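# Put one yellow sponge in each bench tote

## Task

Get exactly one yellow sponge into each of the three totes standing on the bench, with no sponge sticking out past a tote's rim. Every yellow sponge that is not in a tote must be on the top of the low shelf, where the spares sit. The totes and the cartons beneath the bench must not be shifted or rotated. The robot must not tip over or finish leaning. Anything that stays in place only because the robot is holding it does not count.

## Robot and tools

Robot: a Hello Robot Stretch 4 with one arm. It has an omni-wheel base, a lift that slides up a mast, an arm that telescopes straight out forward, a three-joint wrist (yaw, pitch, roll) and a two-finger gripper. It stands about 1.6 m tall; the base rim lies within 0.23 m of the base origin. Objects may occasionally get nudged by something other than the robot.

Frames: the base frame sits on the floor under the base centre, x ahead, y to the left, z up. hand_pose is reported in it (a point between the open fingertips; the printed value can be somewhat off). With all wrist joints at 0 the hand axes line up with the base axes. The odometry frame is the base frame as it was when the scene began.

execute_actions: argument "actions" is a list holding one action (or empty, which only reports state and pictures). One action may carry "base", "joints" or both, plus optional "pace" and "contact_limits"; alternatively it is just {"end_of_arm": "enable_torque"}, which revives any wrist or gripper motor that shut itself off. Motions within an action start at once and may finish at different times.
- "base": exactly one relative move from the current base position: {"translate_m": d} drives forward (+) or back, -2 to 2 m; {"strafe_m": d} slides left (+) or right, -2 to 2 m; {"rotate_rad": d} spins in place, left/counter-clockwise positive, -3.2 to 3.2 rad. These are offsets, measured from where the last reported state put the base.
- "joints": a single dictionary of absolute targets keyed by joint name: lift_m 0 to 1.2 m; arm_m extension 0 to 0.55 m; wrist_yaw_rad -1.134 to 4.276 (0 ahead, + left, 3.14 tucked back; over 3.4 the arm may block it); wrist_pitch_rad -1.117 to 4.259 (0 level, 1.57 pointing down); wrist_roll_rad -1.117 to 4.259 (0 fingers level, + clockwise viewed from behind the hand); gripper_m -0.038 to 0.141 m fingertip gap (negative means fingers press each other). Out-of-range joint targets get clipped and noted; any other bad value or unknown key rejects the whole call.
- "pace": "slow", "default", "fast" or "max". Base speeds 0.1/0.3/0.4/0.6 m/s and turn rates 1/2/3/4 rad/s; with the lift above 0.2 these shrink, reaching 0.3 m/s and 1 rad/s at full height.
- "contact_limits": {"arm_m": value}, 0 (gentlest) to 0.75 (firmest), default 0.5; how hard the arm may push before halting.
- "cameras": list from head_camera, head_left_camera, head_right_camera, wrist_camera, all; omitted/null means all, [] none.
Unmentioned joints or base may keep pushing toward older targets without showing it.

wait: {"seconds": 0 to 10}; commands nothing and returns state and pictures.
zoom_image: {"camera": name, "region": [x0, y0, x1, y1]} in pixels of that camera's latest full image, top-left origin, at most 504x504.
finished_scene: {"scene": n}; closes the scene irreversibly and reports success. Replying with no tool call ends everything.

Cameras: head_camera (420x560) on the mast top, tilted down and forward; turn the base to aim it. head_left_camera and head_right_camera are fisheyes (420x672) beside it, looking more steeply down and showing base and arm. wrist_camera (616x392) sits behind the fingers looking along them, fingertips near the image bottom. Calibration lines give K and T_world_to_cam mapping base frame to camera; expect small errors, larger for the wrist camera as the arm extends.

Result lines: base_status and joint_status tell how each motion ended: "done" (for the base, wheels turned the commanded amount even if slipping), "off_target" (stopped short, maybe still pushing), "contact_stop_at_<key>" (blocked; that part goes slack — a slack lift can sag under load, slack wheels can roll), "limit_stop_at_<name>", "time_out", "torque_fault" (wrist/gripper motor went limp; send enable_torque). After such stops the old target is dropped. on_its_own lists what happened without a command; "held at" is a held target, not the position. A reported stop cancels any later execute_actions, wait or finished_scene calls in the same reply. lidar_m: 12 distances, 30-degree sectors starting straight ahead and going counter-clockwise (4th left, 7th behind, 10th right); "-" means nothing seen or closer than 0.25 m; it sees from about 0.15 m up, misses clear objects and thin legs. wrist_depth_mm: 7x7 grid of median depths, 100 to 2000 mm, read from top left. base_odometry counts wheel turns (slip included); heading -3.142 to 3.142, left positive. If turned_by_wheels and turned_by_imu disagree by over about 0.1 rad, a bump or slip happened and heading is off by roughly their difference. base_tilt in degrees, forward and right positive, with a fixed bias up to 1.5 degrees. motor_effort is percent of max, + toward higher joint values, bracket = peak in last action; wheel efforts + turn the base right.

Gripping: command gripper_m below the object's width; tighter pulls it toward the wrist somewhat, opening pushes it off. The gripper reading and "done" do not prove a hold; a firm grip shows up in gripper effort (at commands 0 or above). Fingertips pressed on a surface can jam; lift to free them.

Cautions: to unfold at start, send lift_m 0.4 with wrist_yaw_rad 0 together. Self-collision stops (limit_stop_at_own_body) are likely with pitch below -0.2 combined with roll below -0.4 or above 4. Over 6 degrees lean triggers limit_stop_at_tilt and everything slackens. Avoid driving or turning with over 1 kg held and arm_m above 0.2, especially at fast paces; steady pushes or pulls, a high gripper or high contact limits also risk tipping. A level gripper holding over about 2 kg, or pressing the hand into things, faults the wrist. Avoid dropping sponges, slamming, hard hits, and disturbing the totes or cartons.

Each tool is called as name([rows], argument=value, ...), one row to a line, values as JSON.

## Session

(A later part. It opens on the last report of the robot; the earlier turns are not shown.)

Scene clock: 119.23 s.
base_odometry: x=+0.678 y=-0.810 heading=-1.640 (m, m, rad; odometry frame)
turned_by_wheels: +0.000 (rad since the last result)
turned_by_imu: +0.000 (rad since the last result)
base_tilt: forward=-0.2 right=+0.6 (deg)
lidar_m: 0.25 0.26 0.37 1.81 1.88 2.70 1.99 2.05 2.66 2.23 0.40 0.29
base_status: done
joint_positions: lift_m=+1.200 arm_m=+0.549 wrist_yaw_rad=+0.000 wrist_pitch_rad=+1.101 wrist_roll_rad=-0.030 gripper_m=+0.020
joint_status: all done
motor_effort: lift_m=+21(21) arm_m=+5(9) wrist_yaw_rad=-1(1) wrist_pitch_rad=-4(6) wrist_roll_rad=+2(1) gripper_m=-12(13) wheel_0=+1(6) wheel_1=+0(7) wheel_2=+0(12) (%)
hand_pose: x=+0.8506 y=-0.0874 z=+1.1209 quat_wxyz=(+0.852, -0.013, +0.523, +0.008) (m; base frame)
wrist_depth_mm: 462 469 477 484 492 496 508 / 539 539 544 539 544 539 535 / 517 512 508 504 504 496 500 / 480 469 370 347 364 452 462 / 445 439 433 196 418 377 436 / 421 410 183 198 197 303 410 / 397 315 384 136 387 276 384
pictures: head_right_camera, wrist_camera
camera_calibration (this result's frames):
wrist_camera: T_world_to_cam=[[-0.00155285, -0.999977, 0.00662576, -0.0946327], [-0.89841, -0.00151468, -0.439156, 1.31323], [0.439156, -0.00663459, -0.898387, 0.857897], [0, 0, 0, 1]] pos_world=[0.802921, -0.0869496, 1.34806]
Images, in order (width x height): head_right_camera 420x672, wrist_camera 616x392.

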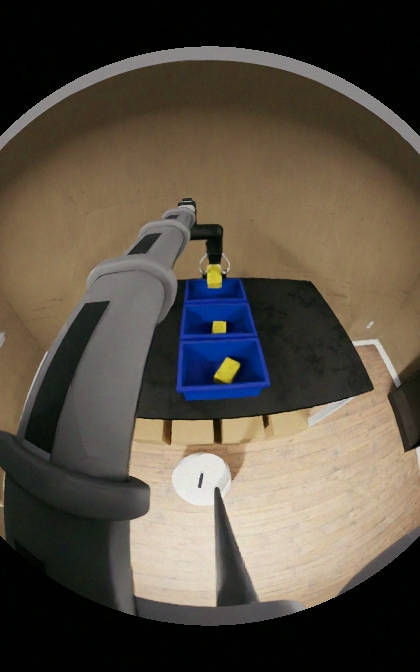

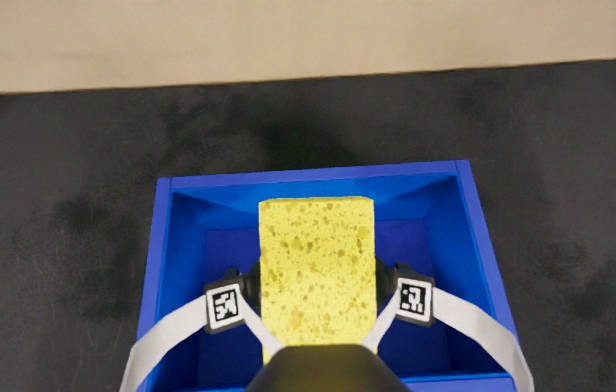

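execute_actions([
  {"base":{"translate_m":0.03},"pace":"slow"},
], cameras=[])

execute_actions([
  {"joints":{"lift_m":1.052}},
], cameras=["wrist_camera"])

execute_actions([
  {"joints":{"gripper_m":0.1},"pace":"slow"},
], cameras=[])

execute_actions([
  {"joints":{"lift_m":1.2},"pace":"fast"},
], cameras=["wrist_camera","head_left_camera"])

Scene clock: 128.80 s.
base_odometry: x=+0.676 y=-0.840 heading=-1.640 (m, m, rad; odometry frame)
turned_by_wheels: +0.000 (rad since the last result)
turned_by_imu: +0.000 (rad since the last result)
base_tilt: forward=-0.2 right=+0.6 (deg)
lidar_m: 0.25 0.25 0.31 1.83 1.84 2.73 2.02 2.08 2.68 2.25 0.35 0.25
base_status: done
joint_positions: lift_m=+1.200 arm_m=+0.549 wrist_yaw_rad=+0.000 wrist_pitch_rad=+1.101 wrist_roll_rad=-0.030 gripper_m=+0.020
joint_status: not commanded
motor_effort: lift_m=+21(21) arm_m=+6(5) wrist_yaw_rad=-2(2) wrist_pitch_rad=-5(4) wrist_roll_rad=+2(1) gripper_m=-13(15) wheel_0=+4(6) wheel_1=+2(6) wheel_2=-3(8) (%)
hand_pose: x=+0.8506 y=-0.0874 z=+1.1209 quat_wxyz=(+0.852, -0.013, +0.523, +0.008) (m; base frame)
wrist_depth_mm: 430 433 439 445 452 462 466 / 512 517 521 530 525 530 525 / 512 512 508 504 504 500 496 / 480 477 477 473 359 466 466 / 449 442 392 197 392 377 433 / 421 410 183 198 196 303 407 / 397 319 384 136 384 314 384
pictures: none
No camera images: the call's "cameras" was empty. Leave "cameras" out to get every camera's image.

Scene clock: 130.50 s.
base_odometry: x=+0.676 y=-0.840 heading=-1.640 (m, m, rad; odometry frame)
turned_by_wheels: +0.000 (rad since the last result)
turned_by_imu: +0.000 (rad since the last result)
base_tilt: forward=-0.1 right=+0.6 (deg)
lidar_m: 0.25 0.25 0.32 1.81 1.86 2.72 2.02 2.07 2.67 2.25 0.37 0.25
base_status: not commanded
joint_positions: lift_m=+1.052 arm_m=+0.549 wrist_yaw_rad=+0.000 wrist_pitch_rad=+1.101 wrist_roll_rad=-0.030 gripper_m=+0.020
joint_status: all done
motor_effort: lift_m=+17(20) arm_m=+5(5) wrist_yaw_rad=-2(2) wrist_pitch_rad=-4(4) wrist_roll_rad=+1(2) gripper_m=-16(15) wheel_0=+4(4) wheel_1=+2(2) wheel_2=-3(4) (%)
hand_pose: x=+0.8506 y=-0.0874 z=+0.9732 quat_wxyz=(+0.852, -0.013, +0.523, +0.008) (m; base frame)
wrist_depth_mm: 397 397 392 392 387 382 382 / 366 364 362 357 355 204 347 / 200 213 217 224 229 235 208 / 189 251 290 263 291 278 211 / 177 263 287 197 281 277 213 / 175 243 183 198 197 260 216 / 174 224 255 136 252 249 221
pictures: wrist_camera
camera_calibration (this result's frames):
wrist_camera: T_world_to_cam=[[-0.00155312, -0.999977, 0.00662566, -0.093654], [-0.89841, -0.00151439, -0.439156, 1.24839], [0.439155, -0.00663462, -0.898387, 0.725239], [0, 0, 0, 1]] pos_world=[0.802925, -0.0869496, 1.2004]
Images, in order (width x height): wrist_camera 616x392.

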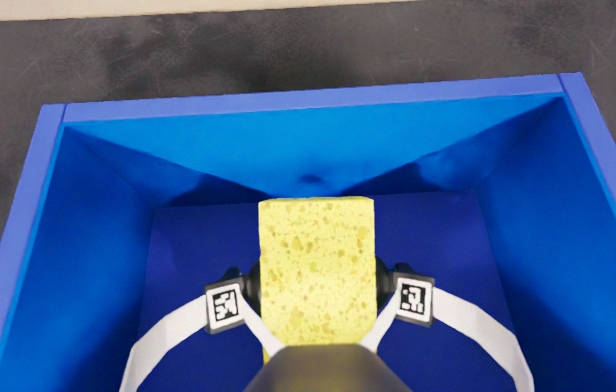

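Scene clock: 133.63 s.
base_odometry: x=+0.676 y=-0.840 heading=-1.640 (m, m, rad; odometry frame)
turned_by_wheels: +0.000 (rad since the last result)
turned_by_imu: +0.000 (rad since the last result)
base_tilt: forward=-0.1 right=+0.5 (deg)
lidar_m: 0.25 0.25 0.31 1.81 1.86 2.73 2.02 2.05 2.67 2.25 0.37 0.25
base_status: not commanded
joint_positions: lift_m=+1.052 arm_m=+0.549 wrist_yaw_rad=+0.000 wrist_pitch_rad=+1.101 wrist_roll_rad=-0.030 gripper_m=+0.100
joint_status: all done
motor_effort: lift_m=+17(17) arm_m=+5(6) wrist_yaw_rad=-2(2) wrist_pitch_rad=-4(4) wrist_roll_rad=+1(1) gripper_m=+0(14) wheel_0=+4(4) wheel_1=+2(2) wheel_2=-4(4) (%)
hand_pose: x=+0.8506 y=-0.0874 z=+0.9732 quat_wxyz=(+0.852, -0.013, +0.523, +0.008) (m; base frame)
wrist_depth_mm: 394 397 394 389 387 384 379 / 366 364 362 359 355 204 345 / 201 212 218 223 229 235 208 / 189 251 287 266 296 278 211 / 177 263 289 240 285 277 214 / 175 257 202 225 220 260 216 / 174 225 255 129 252 249 221
pictures: none
No camera images: the call's "cameras" was empty. Leave "cameras" out to get every camera's image.

Scene clock: 135.00 s.
base_odometry: x=+0.676 y=-0.840 heading=-1.640 (m, m, rad; odometry frame)
turned_by_wheels: +0.000 (rad since the last result)
turned_by_imu: +0.000 (rad since the last result)
base_tilt: forward=-0.1 right=+0.5 (deg)
lidar_m: 0.25 0.25 0.32 1.82 1.85 2.73 2.01 2.04 2.68 2.25 0.35 0.25
base_status: not commanded
joint_positions: lift_m=+1.200 arm_m=+0.549 wrist_yaw_rad=+0.000 wrist_pitch_rad=+1.101 wrist_roll_rad=-0.030 gripper_m=+0.100
joint_status: all done
motor_effort: lift_m=+21(24) arm_m=+5(5) wrist_yaw_rad=-2(2) wrist_pitch_rad=-4(4) wrist_roll_rad=+2(2) gripper_m=-2(1) wheel_0=+4(4) wheel_1=+2(2) wheel_2=-3(3) (%)
hand_pose: x=+0.8506 y=-0.0874 z=+1.1208 quat_wxyz=(+0.852, -0.013, +0.523, +0.008) (m; base frame)
wrist_depth_mm: 430 433 442 445 452 462 469 / 512 517 525 530 525 530 525 / 512 512 508 504 500 500 496 / 480 477 473 469 359 466 466 / 449 442 392 404 421 349 436 / 418 407 202 366 397 303 407 / 397 319 387 129 384 314 384
pictures: head_left_camera, wrist_camera
camera_calibration (this result's frames):
wrist_camera: T_world_to_cam=[[-0.001553, -0.999977, 0.00662573, -0.0946322], [-0.89841, -0.00151454, -0.439156, 1.31321], [0.439156, -0.00663463, -0.898387, 0.857841], [0, 0, 0, 1]] pos_world=[0.802928, -0.0869496, 1.348]
Images, in order (width x height): head_left_camera 420x672, wrist_camera 616x392.

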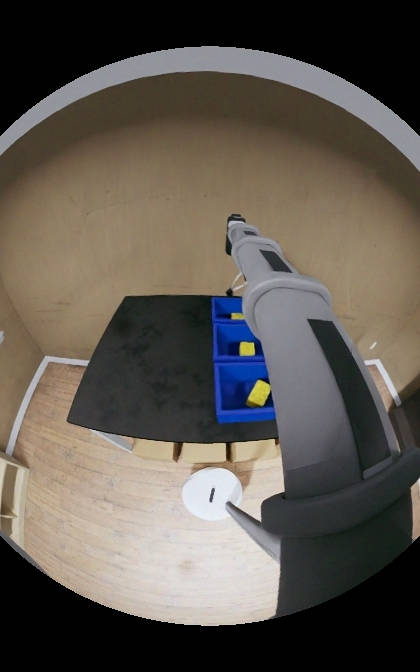

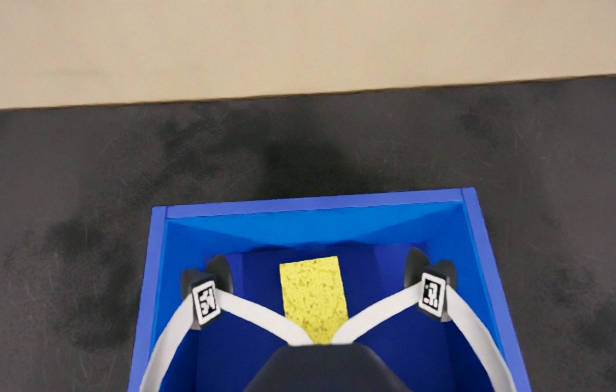

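finished_scene(scene=2)

The scene is finished: the task was done.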